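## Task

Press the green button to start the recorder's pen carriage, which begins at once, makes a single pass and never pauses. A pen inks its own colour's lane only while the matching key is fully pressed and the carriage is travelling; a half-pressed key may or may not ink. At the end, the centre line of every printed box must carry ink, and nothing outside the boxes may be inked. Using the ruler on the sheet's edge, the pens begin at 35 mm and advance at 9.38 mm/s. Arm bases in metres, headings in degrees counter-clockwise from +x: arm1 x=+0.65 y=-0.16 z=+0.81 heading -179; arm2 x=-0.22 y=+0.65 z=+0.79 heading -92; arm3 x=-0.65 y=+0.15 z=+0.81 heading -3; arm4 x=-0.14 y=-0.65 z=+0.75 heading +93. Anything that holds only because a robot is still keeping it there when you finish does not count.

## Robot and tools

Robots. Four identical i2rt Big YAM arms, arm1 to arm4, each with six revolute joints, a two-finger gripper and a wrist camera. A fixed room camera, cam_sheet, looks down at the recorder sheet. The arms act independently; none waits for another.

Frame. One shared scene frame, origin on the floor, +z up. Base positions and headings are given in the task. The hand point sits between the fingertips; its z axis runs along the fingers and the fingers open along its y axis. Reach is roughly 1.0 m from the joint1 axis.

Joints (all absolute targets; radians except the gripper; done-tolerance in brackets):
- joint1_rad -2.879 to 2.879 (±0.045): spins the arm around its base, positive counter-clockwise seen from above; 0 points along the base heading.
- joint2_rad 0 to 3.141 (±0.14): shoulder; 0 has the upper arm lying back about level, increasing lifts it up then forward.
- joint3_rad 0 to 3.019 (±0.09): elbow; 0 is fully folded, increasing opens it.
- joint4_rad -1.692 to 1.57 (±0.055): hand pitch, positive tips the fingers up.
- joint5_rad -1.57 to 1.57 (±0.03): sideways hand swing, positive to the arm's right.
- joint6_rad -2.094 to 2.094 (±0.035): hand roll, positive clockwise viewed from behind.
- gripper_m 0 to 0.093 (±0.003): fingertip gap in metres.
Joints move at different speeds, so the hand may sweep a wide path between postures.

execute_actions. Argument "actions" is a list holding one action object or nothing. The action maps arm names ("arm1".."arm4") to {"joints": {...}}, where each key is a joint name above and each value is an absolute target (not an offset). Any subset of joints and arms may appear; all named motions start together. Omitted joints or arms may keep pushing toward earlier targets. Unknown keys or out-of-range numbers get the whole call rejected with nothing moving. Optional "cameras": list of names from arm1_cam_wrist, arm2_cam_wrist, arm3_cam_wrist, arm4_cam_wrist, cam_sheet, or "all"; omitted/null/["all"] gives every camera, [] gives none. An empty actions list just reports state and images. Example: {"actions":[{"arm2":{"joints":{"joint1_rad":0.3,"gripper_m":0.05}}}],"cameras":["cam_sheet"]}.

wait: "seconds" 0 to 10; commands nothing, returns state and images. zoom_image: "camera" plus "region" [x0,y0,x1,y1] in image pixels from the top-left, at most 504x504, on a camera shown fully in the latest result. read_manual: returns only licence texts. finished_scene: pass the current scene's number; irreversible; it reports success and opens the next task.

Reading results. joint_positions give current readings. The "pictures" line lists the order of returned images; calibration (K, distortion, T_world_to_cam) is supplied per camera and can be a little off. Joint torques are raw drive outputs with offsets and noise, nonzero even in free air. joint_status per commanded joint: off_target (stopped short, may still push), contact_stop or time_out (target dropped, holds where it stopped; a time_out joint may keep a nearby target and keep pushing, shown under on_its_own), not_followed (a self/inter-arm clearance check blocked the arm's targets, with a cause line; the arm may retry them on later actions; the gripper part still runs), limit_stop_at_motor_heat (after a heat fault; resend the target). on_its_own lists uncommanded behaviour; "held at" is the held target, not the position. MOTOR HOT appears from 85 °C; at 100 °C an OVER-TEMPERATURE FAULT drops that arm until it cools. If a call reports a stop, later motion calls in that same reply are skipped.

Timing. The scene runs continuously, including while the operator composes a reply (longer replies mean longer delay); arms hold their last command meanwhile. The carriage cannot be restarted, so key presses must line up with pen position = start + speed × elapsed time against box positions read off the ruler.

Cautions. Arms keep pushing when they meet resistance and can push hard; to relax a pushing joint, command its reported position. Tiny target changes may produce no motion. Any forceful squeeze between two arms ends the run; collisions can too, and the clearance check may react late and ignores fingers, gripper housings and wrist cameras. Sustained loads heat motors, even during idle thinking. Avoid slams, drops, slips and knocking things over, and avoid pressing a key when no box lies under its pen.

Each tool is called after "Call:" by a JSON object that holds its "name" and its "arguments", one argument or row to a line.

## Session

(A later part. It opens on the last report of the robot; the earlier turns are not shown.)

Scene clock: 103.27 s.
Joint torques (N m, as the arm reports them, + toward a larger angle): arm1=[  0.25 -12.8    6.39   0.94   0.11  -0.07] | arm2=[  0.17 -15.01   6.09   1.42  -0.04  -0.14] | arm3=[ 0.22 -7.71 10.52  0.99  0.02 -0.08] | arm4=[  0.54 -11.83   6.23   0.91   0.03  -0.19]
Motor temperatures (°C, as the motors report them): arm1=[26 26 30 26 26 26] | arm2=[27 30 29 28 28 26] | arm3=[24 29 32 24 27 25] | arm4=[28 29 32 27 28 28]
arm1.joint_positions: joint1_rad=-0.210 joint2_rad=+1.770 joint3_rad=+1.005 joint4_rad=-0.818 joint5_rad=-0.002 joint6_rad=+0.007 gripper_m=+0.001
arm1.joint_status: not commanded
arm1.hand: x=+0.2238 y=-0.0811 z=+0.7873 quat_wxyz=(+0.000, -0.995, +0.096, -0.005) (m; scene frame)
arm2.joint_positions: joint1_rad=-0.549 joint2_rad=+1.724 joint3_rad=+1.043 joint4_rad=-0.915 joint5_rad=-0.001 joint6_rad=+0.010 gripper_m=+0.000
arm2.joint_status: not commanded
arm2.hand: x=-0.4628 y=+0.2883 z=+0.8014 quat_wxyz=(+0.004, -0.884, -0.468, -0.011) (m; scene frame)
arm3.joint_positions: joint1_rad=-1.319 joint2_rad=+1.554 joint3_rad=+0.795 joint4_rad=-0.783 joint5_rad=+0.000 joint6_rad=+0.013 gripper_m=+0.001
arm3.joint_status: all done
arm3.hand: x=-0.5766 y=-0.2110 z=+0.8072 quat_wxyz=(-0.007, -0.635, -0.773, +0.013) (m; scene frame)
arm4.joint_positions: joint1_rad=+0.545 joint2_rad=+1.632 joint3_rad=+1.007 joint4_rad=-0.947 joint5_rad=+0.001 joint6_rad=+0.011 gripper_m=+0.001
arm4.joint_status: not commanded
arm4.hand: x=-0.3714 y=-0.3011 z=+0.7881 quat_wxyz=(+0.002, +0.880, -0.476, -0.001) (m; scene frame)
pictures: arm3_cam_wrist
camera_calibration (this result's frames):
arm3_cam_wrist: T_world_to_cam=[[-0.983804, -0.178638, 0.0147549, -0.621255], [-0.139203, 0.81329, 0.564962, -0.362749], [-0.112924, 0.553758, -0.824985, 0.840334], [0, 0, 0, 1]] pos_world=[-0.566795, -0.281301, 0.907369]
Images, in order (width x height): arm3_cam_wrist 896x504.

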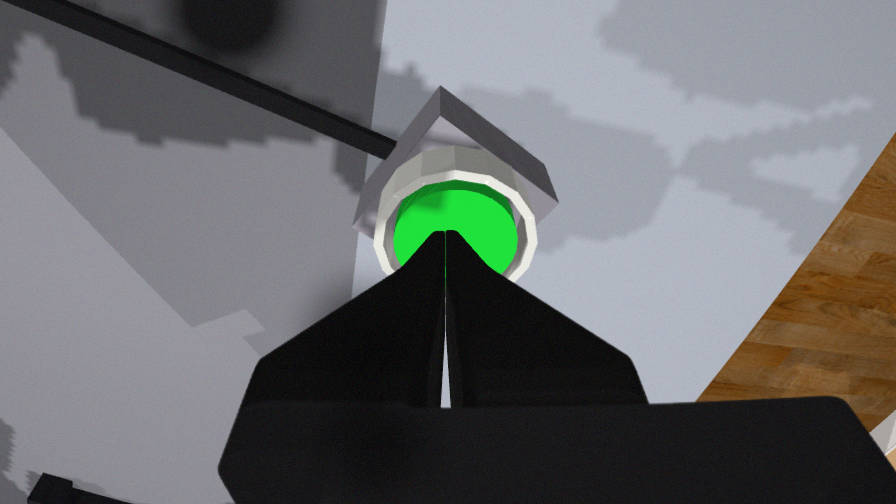

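Call:
{"name": "execute_actions", "arguments": {
  "actions": [
    {"arm3":{"joints":{"joint2_rad":1.72}}}
  ],
  "cameras": []
}}

Call:
{"name": "execute_actions", "arguments": {
  "actions": [
    {"arm3":{"joints":{"joint2_rad":1.15,"joint3_rad":0.72,"joint4_rad":-1.15}}}
  ],
  "cameras": []
}}

Call:
{"name": "execute_actions", "arguments": {
  "actions": [
    {"arm3":{"joints":{"joint1_rad":-0.35}}}
  ],
  "cameras": []
}}

Call:
{"name": "execute_actions", "arguments": {
  "actions": [
    {"arm3":{"joints":{"joint2_rad":1.55,"joint3_rad":1.19,"joint4_rad":-0.95}}}
  ],
  "cameras": []
}}

Call:
{"name": "execute_actions", "arguments": {
  "actions": [
    {"arm3":{"joints":{"joint2_rad":1.79,"joint3_rad":1.114,"joint4_rad":-0.87}}}
  ],
  "cameras": ["arm3_cam_wrist"]
}}

Call:
{"name": "wait", "arguments": {
  "seconds": 10
}}

Call:
{"name": "wait", "arguments": {
  "seconds": 10
}}

Call:
{"name": "wait", "arguments": {
  "seconds": 3.9
}}

Call:
{"name": "execute_actions", "arguments": {
  "actions": [
    {"arm1":{"joints":{"joint2_rad":1.9}},"arm2":{"joints":{"joint2_rad":1.85}},"arm3":{"joints":{"joint2_rad":1.94}},"arm4":{"joints":{"joint2_rad":1.77}}}
  ],
  "cameras": []
}}

Call:
{"name": "wait", "arguments": {
  "seconds": 1.0
}}

Call:
{"name": "execute_actions", "arguments": {
  "actions": [
    {"arm1":{"joints":{"joint2_rad":1.74}},"arm2":{"joints":{"joint2_rad":1.69}},"arm3":{"joints":{"joint2_rad":1.77}},"arm4":{"joints":{"joint2_rad":1.61}}}
  ],
  "cameras": []
}}

Call:
{"name": "wait", "arguments": {
  "seconds": 5
}}

Call:
{"name": "zoom_image", "arguments": {
  "camera": "cam_sheet",
  "region": [350, 340, 500, 460]
}}

Scene clock: 129.37 s.
Joint torques (N m, as the arm reports them, + toward a larger angle): arm1=[  0.18 -12.83   6.41   0.93   0.11  -0.07] | arm2=[  0.19 -15.     6.08   1.41  -0.04  -0.14] | arm3=[ 0.06 -5.05  7.38  1.06  0.   -0.08] | arm4=[  0.49 -12.13   6.24   0.92   0.04  -0.18]
Motor temperatures (°C, as the motors report them): arm1=[26 26 30 26 26 26] | arm2=[27 30 29 28 28 26] | arm3=[24 29 33 24 27 25] | arm4=[28 29 32 27 28 28]
arm1.joint_positions: joint1_rad=-0.210 joint2_rad=+1.770 joint3_rad=+1.005 joint4_rad=-0.818 joint5_rad=-0.002 joint6_rad=+0.007 gripper_m=+0.001
arm1.joint_status: not commanded
arm1.hand: x=+0.2238 y=-0.0811 z=+0.7873 quat_wxyz=(+0.000, -0.995, +0.096, -0.005) (m; scene frame)
arm2.joint_positions: joint1_rad=-0.549 joint2_rad=+1.724 joint3_rad=+1.043 joint4_rad=-0.915 joint5_rad=-0.001 joint6_rad=+0.010 gripper_m=+0.000
arm2.joint_status: not commanded
arm2.hand: x=-0.4628 y=+0.2883 z=+0.8014 quat_wxyz=(+0.004, -0.884, -0.468, -0.011) (m; scene frame)
arm3.joint_positions: joint1_rad=-1.319 joint2_rad=+1.663 joint3_rad=+0.822 joint4_rad=-0.786 joint5_rad=+0.000 joint6_rad=+0.013 gripper_m=+0.001
arm3.joint_status: all done
arm3.hand: x=-0.5774 y=-0.2088 z=+0.7769 quat_wxyz=(+0.026, -0.635, -0.772, -0.014) (m; scene frame)
arm4.joint_positions: joint1_rad=+0.545 joint2_rad=+1.632 joint3_rad=+1.007 joint4_rad=-0.947 joint5_rad=+0.001 joint6_rad=+0.011 gripper_m=+0.001
arm4.joint_status: not commanded
arm4.hand: x=-0.3714 y=-0.3011 z=+0.7881 quat_wxyz=(+0.002, +0.880, -0.476, -0.001) (m; scene frame)
pictures: none
No camera images: the call's "cameras" was empty. Leave "cameras" out to get every camera's image.

Scene clock: 130.57 s.
Joint torques (N m, as the arm reports them, + toward a larger angle): arm1=[  0.18 -12.84   6.41   0.94   0.12  -0.07] | arm2=[  0.16 -14.99   6.08   1.42  -0.04  -0.15] | arm3=[ 1.08 -5.17 10.07  0.25  0.03 -0.11] | arm4=[  0.52 -12.05   6.29   0.91   0.04  -0.18]
Motor temperatures (°C, as the motors report them): arm1=[26 26 30 26 26 26] | arm2=[27 30 29 28 28 26] | arm3=[24 29 33 24 27 25] | arm4=[28 29 32 27 28 28]
arm1.joint_positions: joint1_rad=-0.210 joint2_rad=+1.770 joint3_rad=+1.005 joint4_rad=-0.818 joint5_rad=-0.002 joint6_rad=+0.007 gripper_m=+0.001
arm1.joint_status: not commanded
arm1.hand: x=+0.2238 y=-0.0811 z=+0.7873 quat_wxyz=(+0.000, -0.995, +0.096, -0.005) (m; scene frame)
arm2.joint_positions: joint1_rad=-0.549 joint2_rad=+1.724 joint3_rad=+1.043 joint4_rad=-0.915 joint5_rad=-0.001 joint6_rad=+0.010 gripper_m=+0.000
arm2.joint_status: not commanded
arm2.hand: x=-0.4628 y=+0.2883 z=+0.8014 quat_wxyz=(+0.004, -0.884, -0.468, -0.011) (m; scene frame)
arm3.joint_positions: joint1_rad=-1.319 joint2_rad=+1.150 joint3_rad=+0.709 joint4_rad=-1.138 joint5_rad=+0.000 joint6_rad=+0.013 gripper_m=+0.001
arm3.joint_status: all done
arm3.hand: x=-0.5953 y=-0.1179 z=+0.9007 quat_wxyz=(+0.007, -0.635, -0.773, +0.001) (m; scene frame)
arm4.joint_positions: joint1_rad=+0.545 joint2_rad=+1.632 joint3_rad=+1.007 joint4_rad=-0.947 joint5_rad=+0.001 joint6_rad=+0.011 gripper_m=+0.001
arm4.joint_status: not commanded
arm4.hand: x=-0.3714 y=-0.3011 z=+0.7881 quat_wxyz=(+0.002, +0.880, -0.476, -0.001) (m; scene frame)
pictures: none
No camera images: the call's "cameras" was empty. Leave "cameras" out to get every camera's image.

Scene clock: 132.03 s.
Joint torques (N m, as the arm reports them, + toward a larger angle): arm1=[  0.27 -12.8    6.4    0.96   0.12  -0.07] | arm2=[  0.17 -15.     6.08   1.42  -0.04  -0.15] | arm3=[ 0.55 -4.83 10.23  0.1   0.01 -0.07] | arm4=[  0.61 -12.01   6.28   0.91   0.02  -0.2 ]
Motor temperatures (°C, as the motors report them): arm1=[26 26 30 26 26 26] | arm2=[27 30 29 28 28 26] | arm3=[24 29 33 24 27 25] | arm4=[28 29 32 27 28 28]
arm1.joint_positions: joint1_rad=-0.210 joint2_rad=+1.770 joint3_rad=+1.005 joint4_rad=-0.818 joint5_rad=-0.002 joint6_rad=+0.007 gripper_m=+0.001
arm1.joint_status: not commanded
arm1.hand: x=+0.2238 y=-0.0811 z=+0.7873 quat_wxyz=(+0.000, -0.995, +0.096, -0.005) (m; scene frame)
arm2.joint_positions: joint1_rad=-0.549 joint2_rad=+1.724 joint3_rad=+1.043 joint4_rad=-0.915 joint5_rad=-0.001 joint6_rad=+0.010 gripper_m=+0.000
arm2.joint_status: not commanded
arm2.hand: x=-0.4628 y=+0.2883 z=+0.8014 quat_wxyz=(+0.004, -0.884, -0.468, -0.011) (m; scene frame)
arm3.joint_positions: joint1_rad=-0.352 joint2_rad=+1.150 joint3_rad=+0.709 joint4_rad=-1.138 joint5_rad=+0.000 joint6_rad=+0.013 gripper_m=+0.001
arm3.joint_status: all done
arm3.hand: x=-0.3997 y=+0.0434 z=+0.8985 quat_wxyz=(+0.009, -0.203, -0.979, +0.000) (m; scene frame)
arm4.joint_positions: joint1_rad=+0.545 joint2_rad=+1.632 joint3_rad=+1.007 joint4_rad=-0.947 joint5_rad=+0.001 joint6_rad=+0.011 gripper_m=+0.001
arm4.joint_status: not commanded
arm4.hand: x=-0.3714 y=-0.3011 z=+0.7881 quat_wxyz=(+0.002, +0.880, -0.476, -0.001) (m; scene frame)
pictures: none
No camera images: the call's "cameras" was empty. Leave "cameras" out to get every camera's image.

Scene clock: 133.17 s.
Joint torques (N m, as the arm reports them, + toward a larger angle): arm1=[  0.17 -12.88   6.4    0.94   0.12  -0.07] | arm2=[  0.16 -15.     6.09   1.41  -0.04  -0.15] | arm3=[ 0.08 -9.28 13.87  1.34  0.03 -0.1 ] | arm4=[  0.47 -12.09   6.26   0.95   0.02  -0.19]
Motor temperatures (°C, as the motors report them): arm1=[26 26 30 26 26 26] | arm2=[27 30 29 28 28 26] | arm3=[24 29 33 24 27 25] | arm4=[28 29 32 27 28 28]
arm1.joint_positions: joint1_rad=-0.210 joint2_rad=+1.770 joint3_rad=+1.005 joint4_rad=-0.818 joint5_rad=-0.002 joint6_rad=+0.007 gripper_m=+0.001
arm1.joint_status: not commanded
arm1.hand: x=+0.2238 y=-0.0811 z=+0.7873 quat_wxyz=(+0.000, -0.995, +0.096, -0.005) (m; scene frame)
arm2.joint_positions: joint1_rad=-0.549 joint2_rad=+1.724 joint3_rad=+1.043 joint4_rad=-0.915 joint5_rad=-0.001 joint6_rad=+0.010 gripper_m=+0.000
arm2.joint_status: not commanded
arm2.hand: x=-0.4628 y=+0.2883 z=+0.8014 quat_wxyz=(+0.004, -0.884, -0.468, -0.011) (m; scene frame)
arm3.joint_positions: joint1_rad=-0.352 joint2_rad=+1.527 joint3_rad=+1.145 joint4_rad=-0.957 joint5_rad=+0.000 joint6_rad=+0.013 gripper_m=+0.001
arm3.joint_status: all done
arm3.hand: x=-0.2043 y=-0.0380 z=+0.9315 quat_wxyz=(-0.108, -0.201, -0.973, +0.023) (m; scene frame)
arm4.joint_positions: joint1_rad=+0.545 joint2_rad=+1.632 joint3_rad=+1.007 joint4_rad=-0.947 joint5_rad=+0.001 joint6_rad=+0.011 gripper_m=+0.001
arm4.joint_status: not commanded
arm4.hand: x=-0.3714 y=-0.3011 z=+0.7881 quat_wxyz=(+0.002, +0.880, -0.476, -0.001) (m; scene frame)
pictures: none
No camera images: the call's "cameras" was empty. Leave "cameras" out to get every camera's image.

Scene clock: 134.40 s.
Joint torques (N m, as the arm reports them, + toward a larger angle): arm1=[  0.22 -12.81   6.41   0.94   0.12  -0.08] | arm2=[  0.16 -15.01   6.08   1.41  -0.04  -0.14] | arm3=[  0.86 -12.99   8.6    0.86   0.03  -0.14] | arm4=[  0.49 -11.92   6.29   0.95   0.03  -0.18]
Motor temperatures (°C, as the motors report them): arm1=[26 26 30 26 26 26] | arm2=[27 30 29 28 28 26] | arm3=[24 29 33 24 27 25] | arm4=[28 29 32 27 28 28]
arm1.joint_positions: joint1_rad=-0.210 joint2_rad=+1.770 joint3_rad=+1.005 joint4_rad=-0.818 joint5_rad=-0.002 joint6_rad=+0.007 gripper_m=+0.001
arm1.joint_status: not commanded
arm1.hand: x=+0.2238 y=-0.0811 z=+0.7873 quat_wxyz=(+0.000, -0.995, +0.096, -0.005) (m; scene frame)
arm2.joint_positions: joint1_rad=-0.549 joint2_rad=+1.724 joint3_rad=+1.043 joint4_rad=-0.915 joint5_rad=-0.001 joint6_rad=+0.010 gripper_m=+0.000
arm2.joint_status: not commanded
arm2.hand: x=-0.4628 y=+0.2883 z=+0.8014 quat_wxyz=(+0.004, -0.884, -0.468, -0.011) (m; scene frame)
arm3.joint_positions: joint1_rad=-0.352 joint2_rad=+1.792 joint3_rad=+1.105 joint4_rad=-0.879 joint5_rad=+0.000 joint6_rad=+0.013 gripper_m=+0.001
arm3.joint_status: all done
arm3.hand: x=-0.2207 y=-0.0318 z=+0.7986 quat_wxyz=(+0.003, -0.203, -0.979, +0.002) (m; scene frame)
arm4.joint_positions: joint1_rad=+0.545 joint2_rad=+1.632 joint3_rad=+1.007 joint4_rad=-0.947 joint5_rad=+0.001 joint6_rad=+0.011 gripper_m=+0.001
arm4.joint_status: not commanded
arm4.hand: x=-0.3714 y=-0.3011 z=+0.7881 quat_wxyz=(+0.002, +0.880, -0.476, -0.001) (m; scene frame)
pictures: arm3_cam_wrist
camera_calibration (this result's frames):
arm3_cam_wrist: T_world_to_cam=[[-0.41101, -0.911581, 0.00955406, -0.131709], [-0.732993, 0.336684, 0.591072, -0.621156], [-0.542026, 0.235933, -0.806563, 0.654649], [0, 0, 0, 1]] pos_world=[-0.154599, -0.0653837, 0.896422]
Images, in order (width x height): arm3_cam_wrist 896x504.

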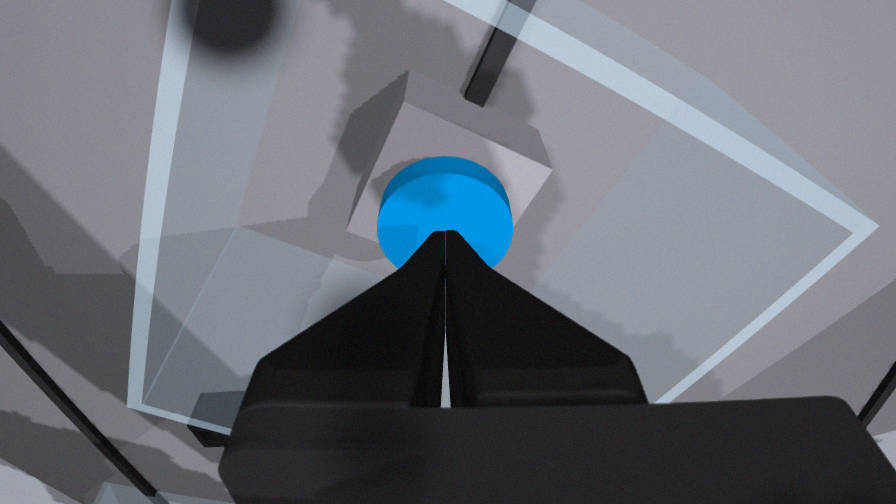

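Scene clock: 144.40 s.
Joint torques (N m, as the arm reports them, + toward a larger angle): arm1=[  0.19 -12.79   6.4    0.94   0.11  -0.07] | arm2=[  0.18 -14.96   6.09   1.41  -0.04  -0.15] | arm3=[  0.55 -12.68   8.8    0.88   0.04  -0.06] | arm4=[  0.56 -12.2    6.26   0.95   0.03  -0.19]
Motor temperatures (°C, as the motors report them): arm1=[26 26 30 26 26 26] | arm2=[27 30 29 28 28 26] | arm3=[24 30 33 24 27 25] | arm4=[28 29 32 27 28 28]
arm1.joint_positions: joint1_rad=-0.210 joint2_rad=+1.770 joint3_rad=+1.005 joint4_rad=-0.818 joint5_rad=-0.002 joint6_rad=+0.007 gripper_m=+0.001
arm1.joint_status: not commanded
arm1.hand: x=+0.2238 y=-0.0811 z=+0.7873 quat_wxyz=(+0.000, -0.995, +0.096, -0.005) (m; scene frame)
arm2.joint_positions: joint1_rad=-0.549 joint2_rad=+1.724 joint3_rad=+1.043 joint4_rad=-0.915 joint5_rad=-0.001 joint6_rad=+0.010 gripper_m=+0.000
arm2.joint_status: not commanded
arm2.hand: x=-0.4628 y=+0.2883 z=+0.8014 quat_wxyz=(+0.004, -0.884, -0.468, -0.011) (m; scene frame)
arm3.joint_positions: joint1_rad=-0.352 joint2_rad=+1.792 joint3_rad=+1.105 joint4_rad=-0.879 joint5_rad=+0.000 joint6_rad=+0.013 gripper_m=+0.001
arm3.joint_status: all done
arm3.hand: x=-0.2207 y=-0.0318 z=+0.7986 quat_wxyz=(+0.003, -0.203, -0.979, +0.002) (m; scene frame)
arm4.joint_positions: joint1_rad=+0.545 joint2_rad=+1.632 joint3_rad=+1.007 joint4_rad=-0.947 joint5_rad=+0.001 joint6_rad=+0.011 gripper_m=+0.001
arm4.joint_status: not commanded
arm4.hand: x=-0.3714 y=-0.3011 z=+0.7881 quat_wxyz=(+0.002, +0.880, -0.476, -0.001) (m; scene frame)
wait: 10.00 s; at rest by 0.27 s
pictures: arm1_cam_wrist, arm2_cam_wrist, arm3_cam_wrist, arm4_cam_wrist, cam_sheet
camera_calibration (this result's frames):
arm1_cam_wrist: T_world_to_cam=[[0.189103, 0.981942, 0.00541016, 0.0300323], [0.795091, -0.156347, 0.585992, -0.644389], [0.576256, -0.106511, -0.810299, 0.622567], [0, 0, 0, 1]] pos_world=[0.147911, -0.0639282, 0.881909]
arm2_cam_wrist: T_world_to_cam=[[-0.821125, 0.570703, 0.0071904, -0.54984], [0.459988, 0.654266, 0.600289, -0.447791], [0.337882, 0.49622, -0.799751, 0.775973], [0, 0, 0, 1]] pos_world=[-0.507697, 0.221716, 0.893342]
arm3_cam_wrist: T_world_to_cam=[[-0.41101, -0.911581, 0.00955406, -0.131709], [-0.732993, 0.336684, 0.591072, -0.621156], [-0.542026, 0.235933, -0.806563, 0.654649], [0, 0, 0, 1]] pos_world=[-0.154599, -0.0653837, 0.896422]
arm4_cam_wrist: T_world_to_cam=[[0.830339, 0.557251, -0.00280017, 0.478145], [0.446876, -0.662854, 0.600771, -0.504126], [0.332925, -0.500095, -0.799416, 0.724586], [0, 0, 0, 1]] pos_world=[-0.412973, -0.238247, 0.883449]
Images, in order (width x height): arm1_cam_wrist 896x504, arm2_cam_wrist 896x504, arm3_cam_wrist 896x504, arm4_cam_wrist 896x504, cam_sheet 896x504.

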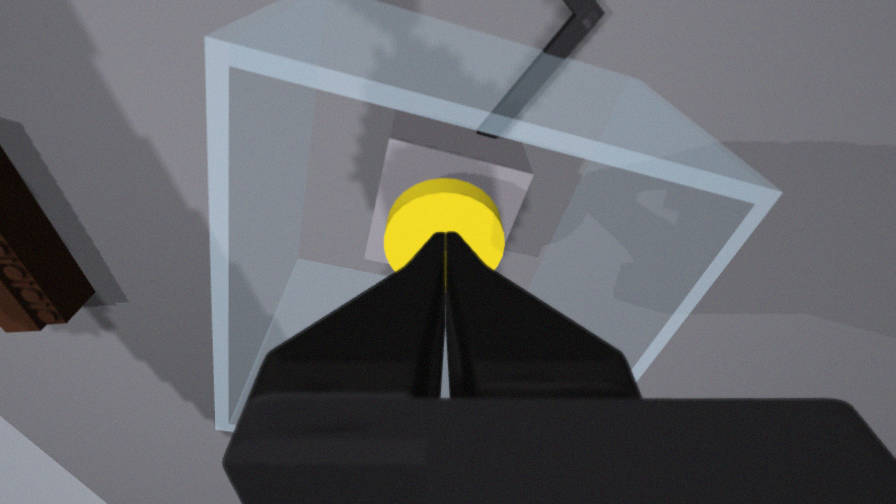

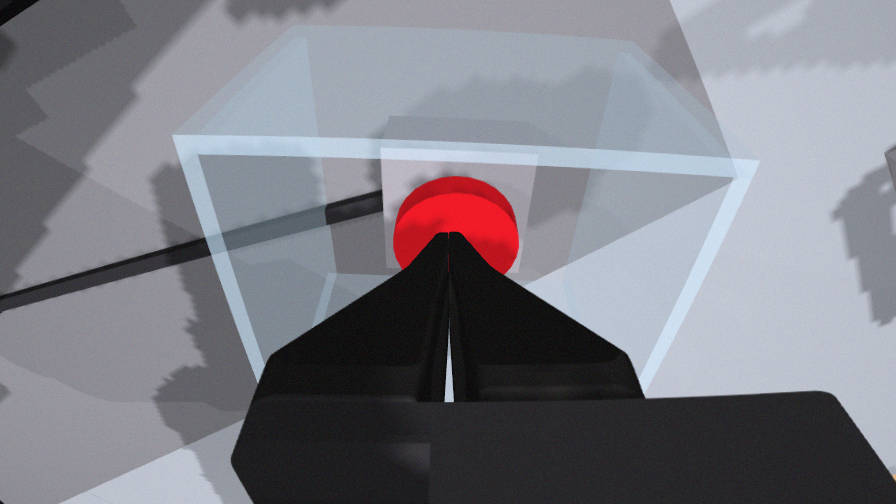

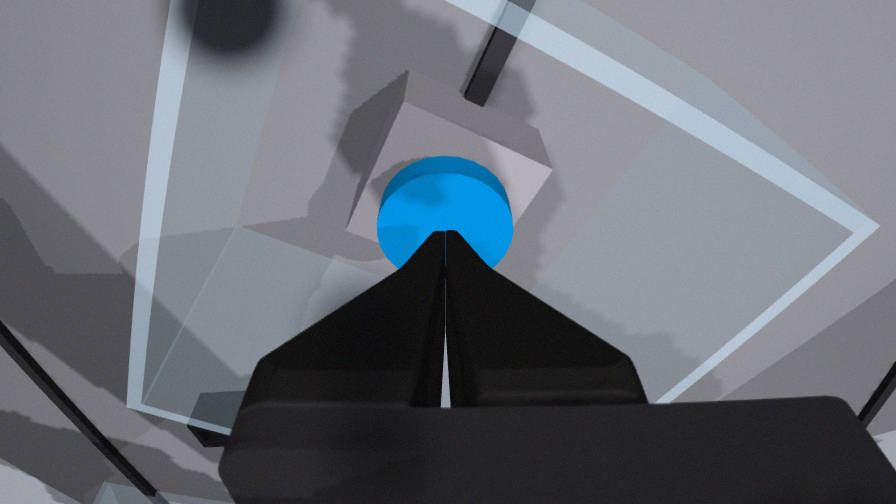

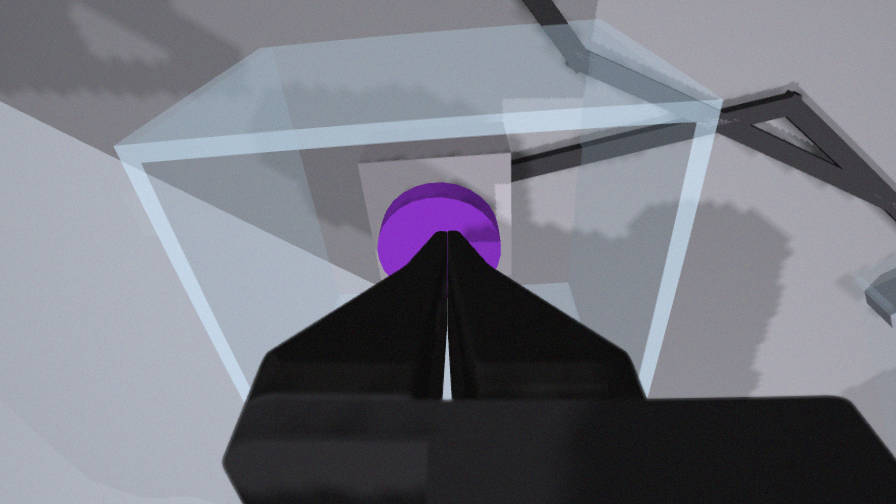

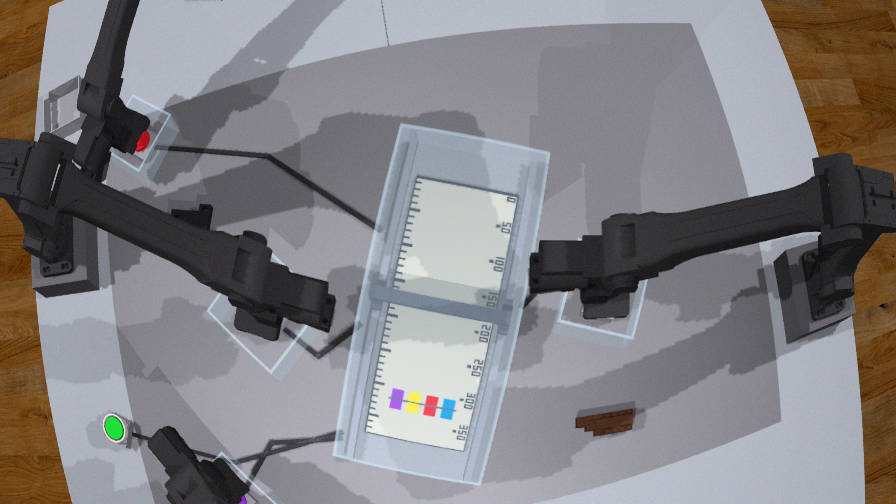

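Scene clock: 154.40 s.
Joint torques (N m, as the arm reports them, + toward a larger angle): arm1=[  0.19 -12.75   6.41   0.95   0.12  -0.07] | arm2=[  0.18 -14.97   6.08   1.41  -0.04  -0.14] | arm3=[  0.95 -13.34   8.5    0.8   -0.02  -0.12] | arm4=[  0.42 -12.13   6.29   0.91   0.03  -0.19]
Motor temperatures (°C, as the motors report them): arm1=[26 26 30 26 26 26] | arm2=[27 30 29 28 28 26] | arm3=[24 30 33 24 27 25] | arm4=[28 29 33 27 28 28]
arm1.joint_positions: joint1_rad=-0.210 joint2_rad=+1.770 joint3_rad=+1.005 joint4_rad=-0.818 joint5_rad=-0.002 joint6_rad=+0.007 gripper_m=+0.001
arm1.joint_status: not commanded
arm1.hand: x=+0.2238 y=-0.0811 z=+0.7873 quat_wxyz=(+0.000, -0.995, +0.096, -0.005) (m; scene frame)
arm2.joint_positions: joint1_rad=-0.549 joint2_rad=+1.724 joint3_rad=+1.043 joint4_rad=-0.915 joint5_rad=-0.001 joint6_rad=+0.010 gripper_m=+0.000
arm2.joint_status: not commanded
arm2.hand: x=-0.4628 y=+0.2883 z=+0.8014 quat_wxyz=(+0.004, -0.884, -0.468, -0.011) (m; scene frame)
arm3.joint_positions: joint1_rad=-0.352 joint2_rad=+1.792 joint3_rad=+1.105 joint4_rad=-0.879 joint5_rad=+0.000 joint6_rad=+0.013 gripper_m=+0.001
arm3.joint_status: all done
arm3.hand: x=-0.2207 y=-0.0318 z=+0.7986 quat_wxyz=(+0.003, -0.203, -0.979, +0.002) (m; scene frame)
arm4.joint_positions: joint1_rad=+0.545 joint2_rad=+1.632 joint3_rad=+1.007 joint4_rad=-0.947 joint5_rad=+0.001 joint6_rad=+0.011 gripper_m=+0.001
arm4.joint_status: not commanded
arm4.hand: x=-0.3714 y=-0.3011 z=+0.7881 quat_wxyz=(+0.002, +0.880, -0.476, -0.001) (m; scene frame)
wait: 10.00 s; at rest by 0.27 s
pictures: arm1_cam_wrist, arm2_cam_wrist, arm3_cam_wrist, arm4_cam_wrist, cam_sheet
camera_calibration (this result's frames):
arm1_cam_wrist: T_world_to_cam=[[0.189103, 0.981942, 0.00541016, 0.0300323], [0.795091, -0.156347, 0.585992, -0.644389], [0.576256, -0.106511, -0.810299, 0.622567], [0, 0, 0, 1]] pos_world=[0.147911, -0.0639282, 0.881909]
arm2_cam_wrist: T_world_to_cam=[[-0.821125, 0.570703, 0.0071904, -0.54984], [0.459988, 0.654266, 0.600289, -0.447791], [0.337882, 0.49622, -0.799751, 0.775973], [0, 0, 0, 1]] pos_world=[-0.507697, 0.221716, 0.893342]
arm3_cam_wrist: T_world_to_cam=[[-0.41101, -0.911581, 0.00955406, -0.131709], [-0.732993, 0.336684, 0.591072, -0.621156], [-0.542026, 0.235933, -0.806563, 0.654649], [0, 0, 0, 1]] pos_world=[-0.154599, -0.0653837, 0.896422]
arm4_cam_wrist: T_world_to_cam=[[0.830339, 0.557251, -0.00280017, 0.478145], [0.446876, -0.662854, 0.600771, -0.504126], [0.332925, -0.500095, -0.799416, 0.724586], [0, 0, 0, 1]] pos_world=[-0.412973, -0.238247, 0.883449]
Images, in order (width x height): arm1_cam_wrist 896x504, arm2_cam_wrist 896x504, arm3_cam_wrist 896x504, arm4_cam_wrist 896x504, cam_sheet 896x504.

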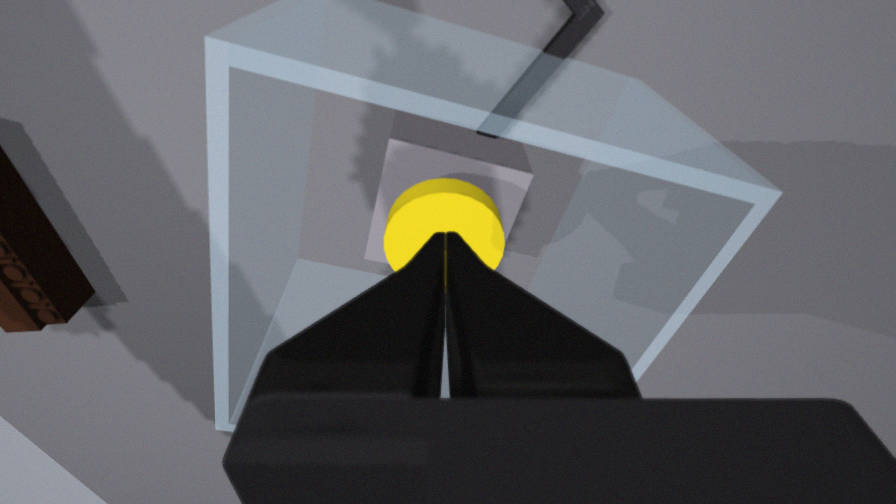

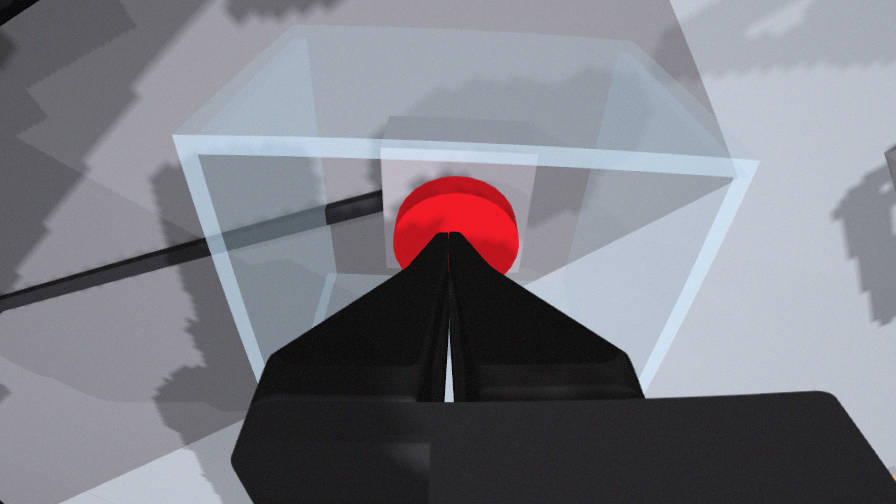

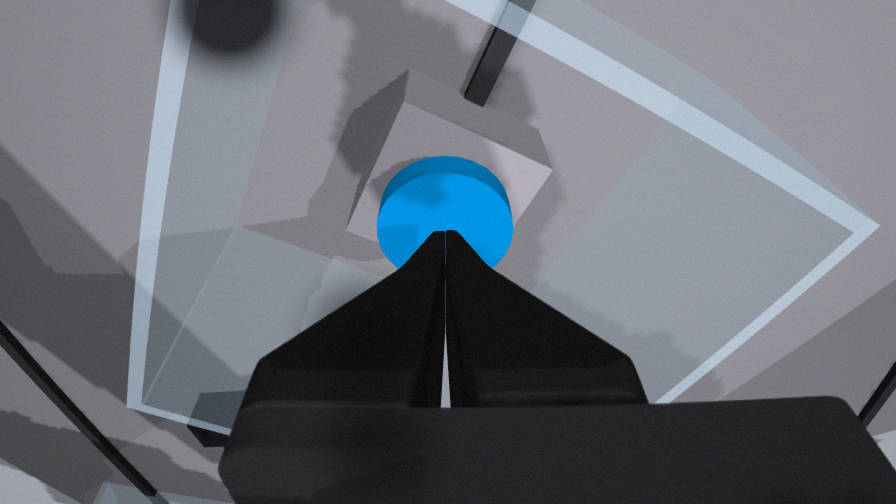

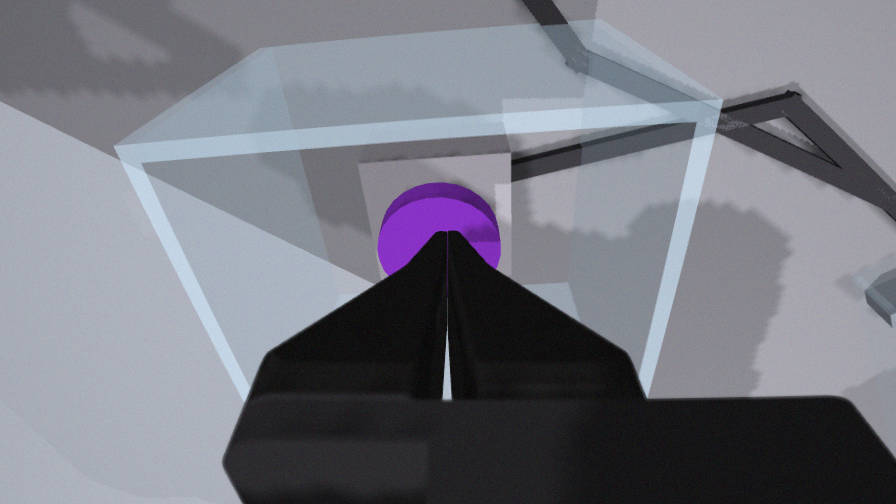

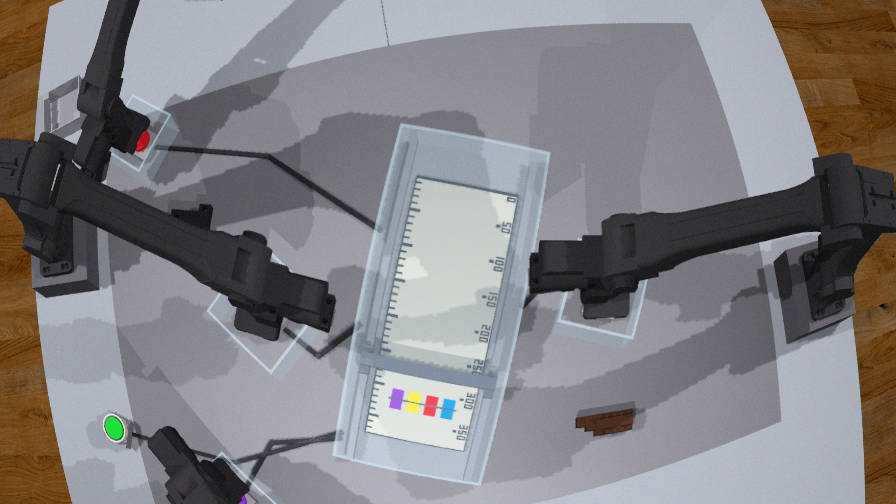

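Scene clock: 158.30 s.
Joint torques (N m, as the arm reports them, + toward a larger angle): arm1=[  0.22 -12.8    6.4    0.94   0.11  -0.07] | arm2=[  0.16 -14.96   6.08   1.41  -0.04  -0.14] | arm3=[  0.39 -12.92   8.65   0.89   0.02  -0.09] | arm4=[  0.57 -12.15   6.24   0.93   0.02  -0.19]
Motor temperatures (°C, as the motors report them): arm1=[26 27 30 26 26 26] | arm2=[27 30 29 28 28 26] | arm3=[24 30 33 24 27 25] | arm4=[28 29 33 27 28 28]
arm1.joint_positions: joint1_rad=-0.210 joint2_rad=+1.770 joint3_rad=+1.005 joint4_rad=-0.818 joint5_rad=-0.002 joint6_rad=+0.007 gripper_m=+0.001
arm1.joint_status: not commanded
arm1.hand: x=+0.2238 y=-0.0811 z=+0.7873 quat_wxyz=(+0.000, -0.995, +0.096, -0.005) (m; scene frame)
arm2.joint_positions: joint1_rad=-0.549 joint2_rad=+1.724 joint3_rad=+1.043 joint4_rad=-0.915 joint5_rad=-0.001 joint6_rad=+0.010 gripper_m=+0.000
arm2.joint_status: not commanded
arm2.hand: x=-0.4628 y=+0.2883 z=+0.8014 quat_wxyz=(+0.004, -0.884, -0.468, -0.011) (m; scene frame)
arm3.joint_positions: joint1_rad=-0.352 joint2_rad=+1.792 joint3_rad=+1.105 joint4_rad=-0.879 joint5_rad=+0.000 joint6_rad=+0.013 gripper_m=+0.001
arm3.joint_status: all done
arm3.hand: x=-0.2207 y=-0.0318 z=+0.7986 quat_wxyz=(+0.003, -0.203, -0.979, +0.002) (m; scene frame)
arm4.joint_positions: joint1_rad=+0.545 joint2_rad=+1.632 joint3_rad=+1.007 joint4_rad=-0.947 joint5_rad=+0.001 joint6_rad=+0.011 gripper_m=+0.001
arm4.joint_status: not commanded
arm4.hand: x=-0.3714 y=-0.3011 z=+0.7881 quat_wxyz=(+0.002, +0.880, -0.476, -0.001) (m; scene frame)
wait: 3.90 s; at rest by 0.27 s
pictures: arm1_cam_wrist, arm2_cam_wrist, arm3_cam_wrist, arm4_cam_wrist, cam_sheet
camera_calibration (this result's frames):
arm1_cam_wrist: T_world_to_cam=[[0.189103, 0.981942, 0.00541016, 0.0300323], [0.795091, -0.156347, 0.585992, -0.644389], [0.576256, -0.106511, -0.810299, 0.622567], [0, 0, 0, 1]] pos_world=[0.147911, -0.0639282, 0.881909]
arm2_cam_wrist: T_world_to_cam=[[-0.821125, 0.570703, 0.0071904, -0.54984], [0.459988, 0.654266, 0.600289, -0.447791], [0.337882, 0.49622, -0.799751, 0.775973], [0, 0, 0, 1]] pos_world=[-0.507697, 0.221716, 0.893342]
arm3_cam_wrist: T_world_to_cam=[[-0.41101, -0.911581, 0.00955406, -0.131709], [-0.732993, 0.336684, 0.591072, -0.621156], [-0.542026, 0.235933, -0.806563, 0.654649], [0, 0, 0, 1]] pos_world=[-0.154599, -0.0653837, 0.896422]
arm4_cam_wrist: T_world_to_cam=[[0.830339, 0.557251, -0.00280017, 0.478145], [0.446876, -0.662854, 0.600771, -0.504126], [0.332925, -0.500095, -0.799416, 0.724586], [0, 0, 0, 1]] pos_world=[-0.412973, -0.238247, 0.883449]
Images, in order (width x height): arm1_cam_wrist 896x504, arm2_cam_wrist 896x504, arm3_cam_wrist 896x504, arm4_cam_wrist 896x504, cam_sheet 896x504.

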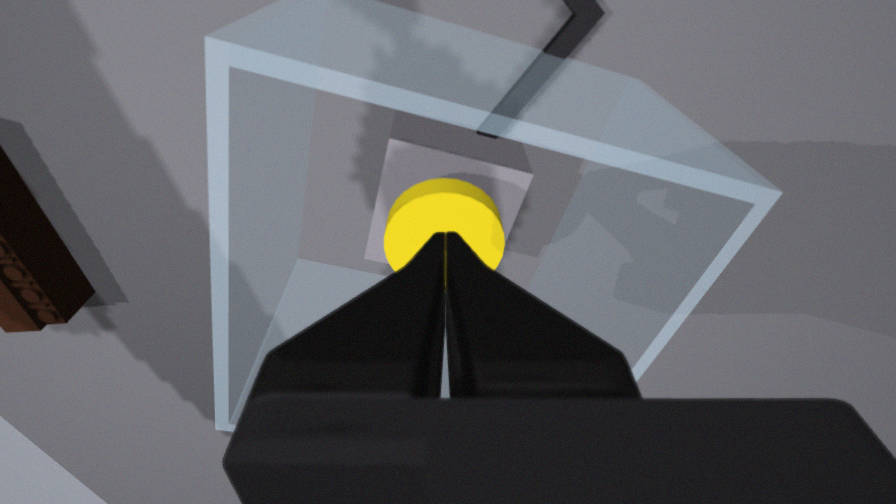

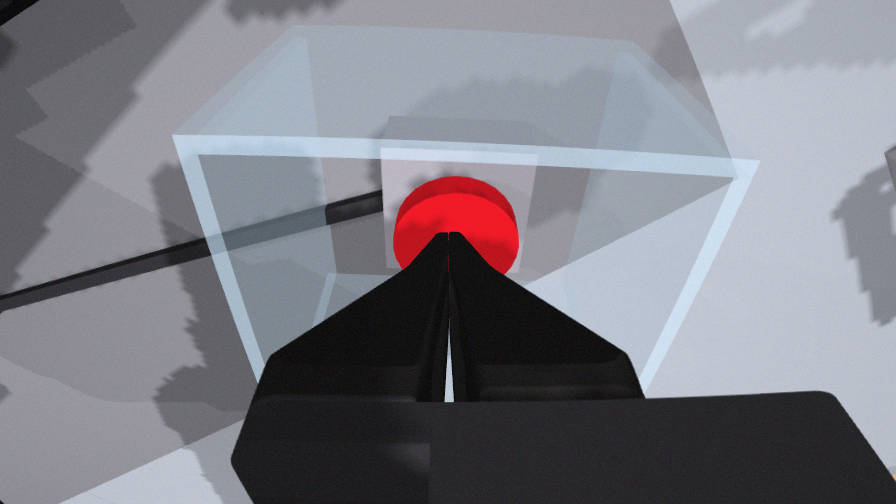

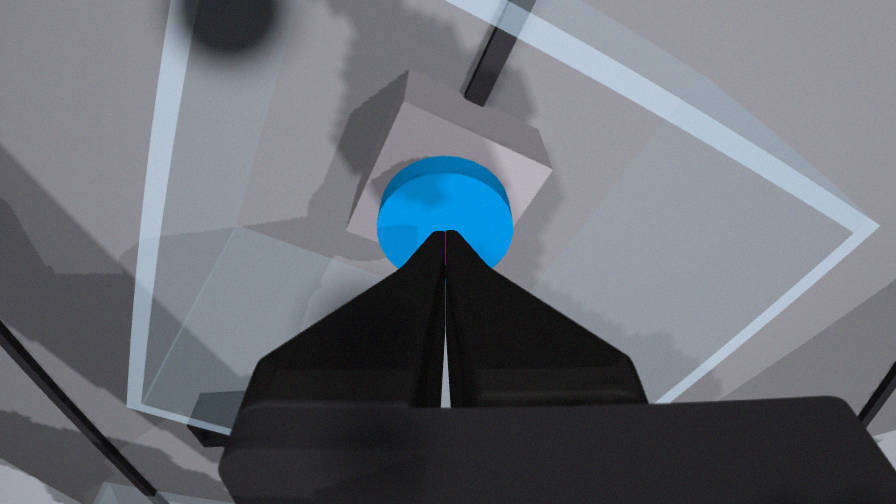

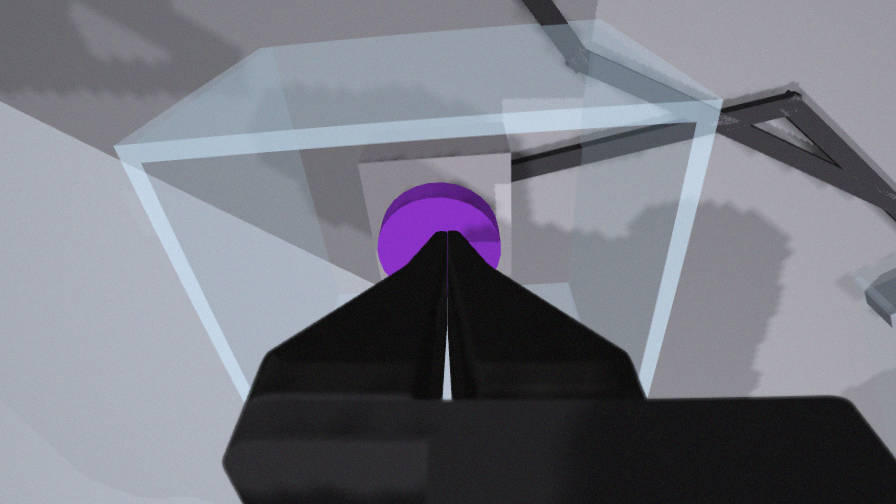

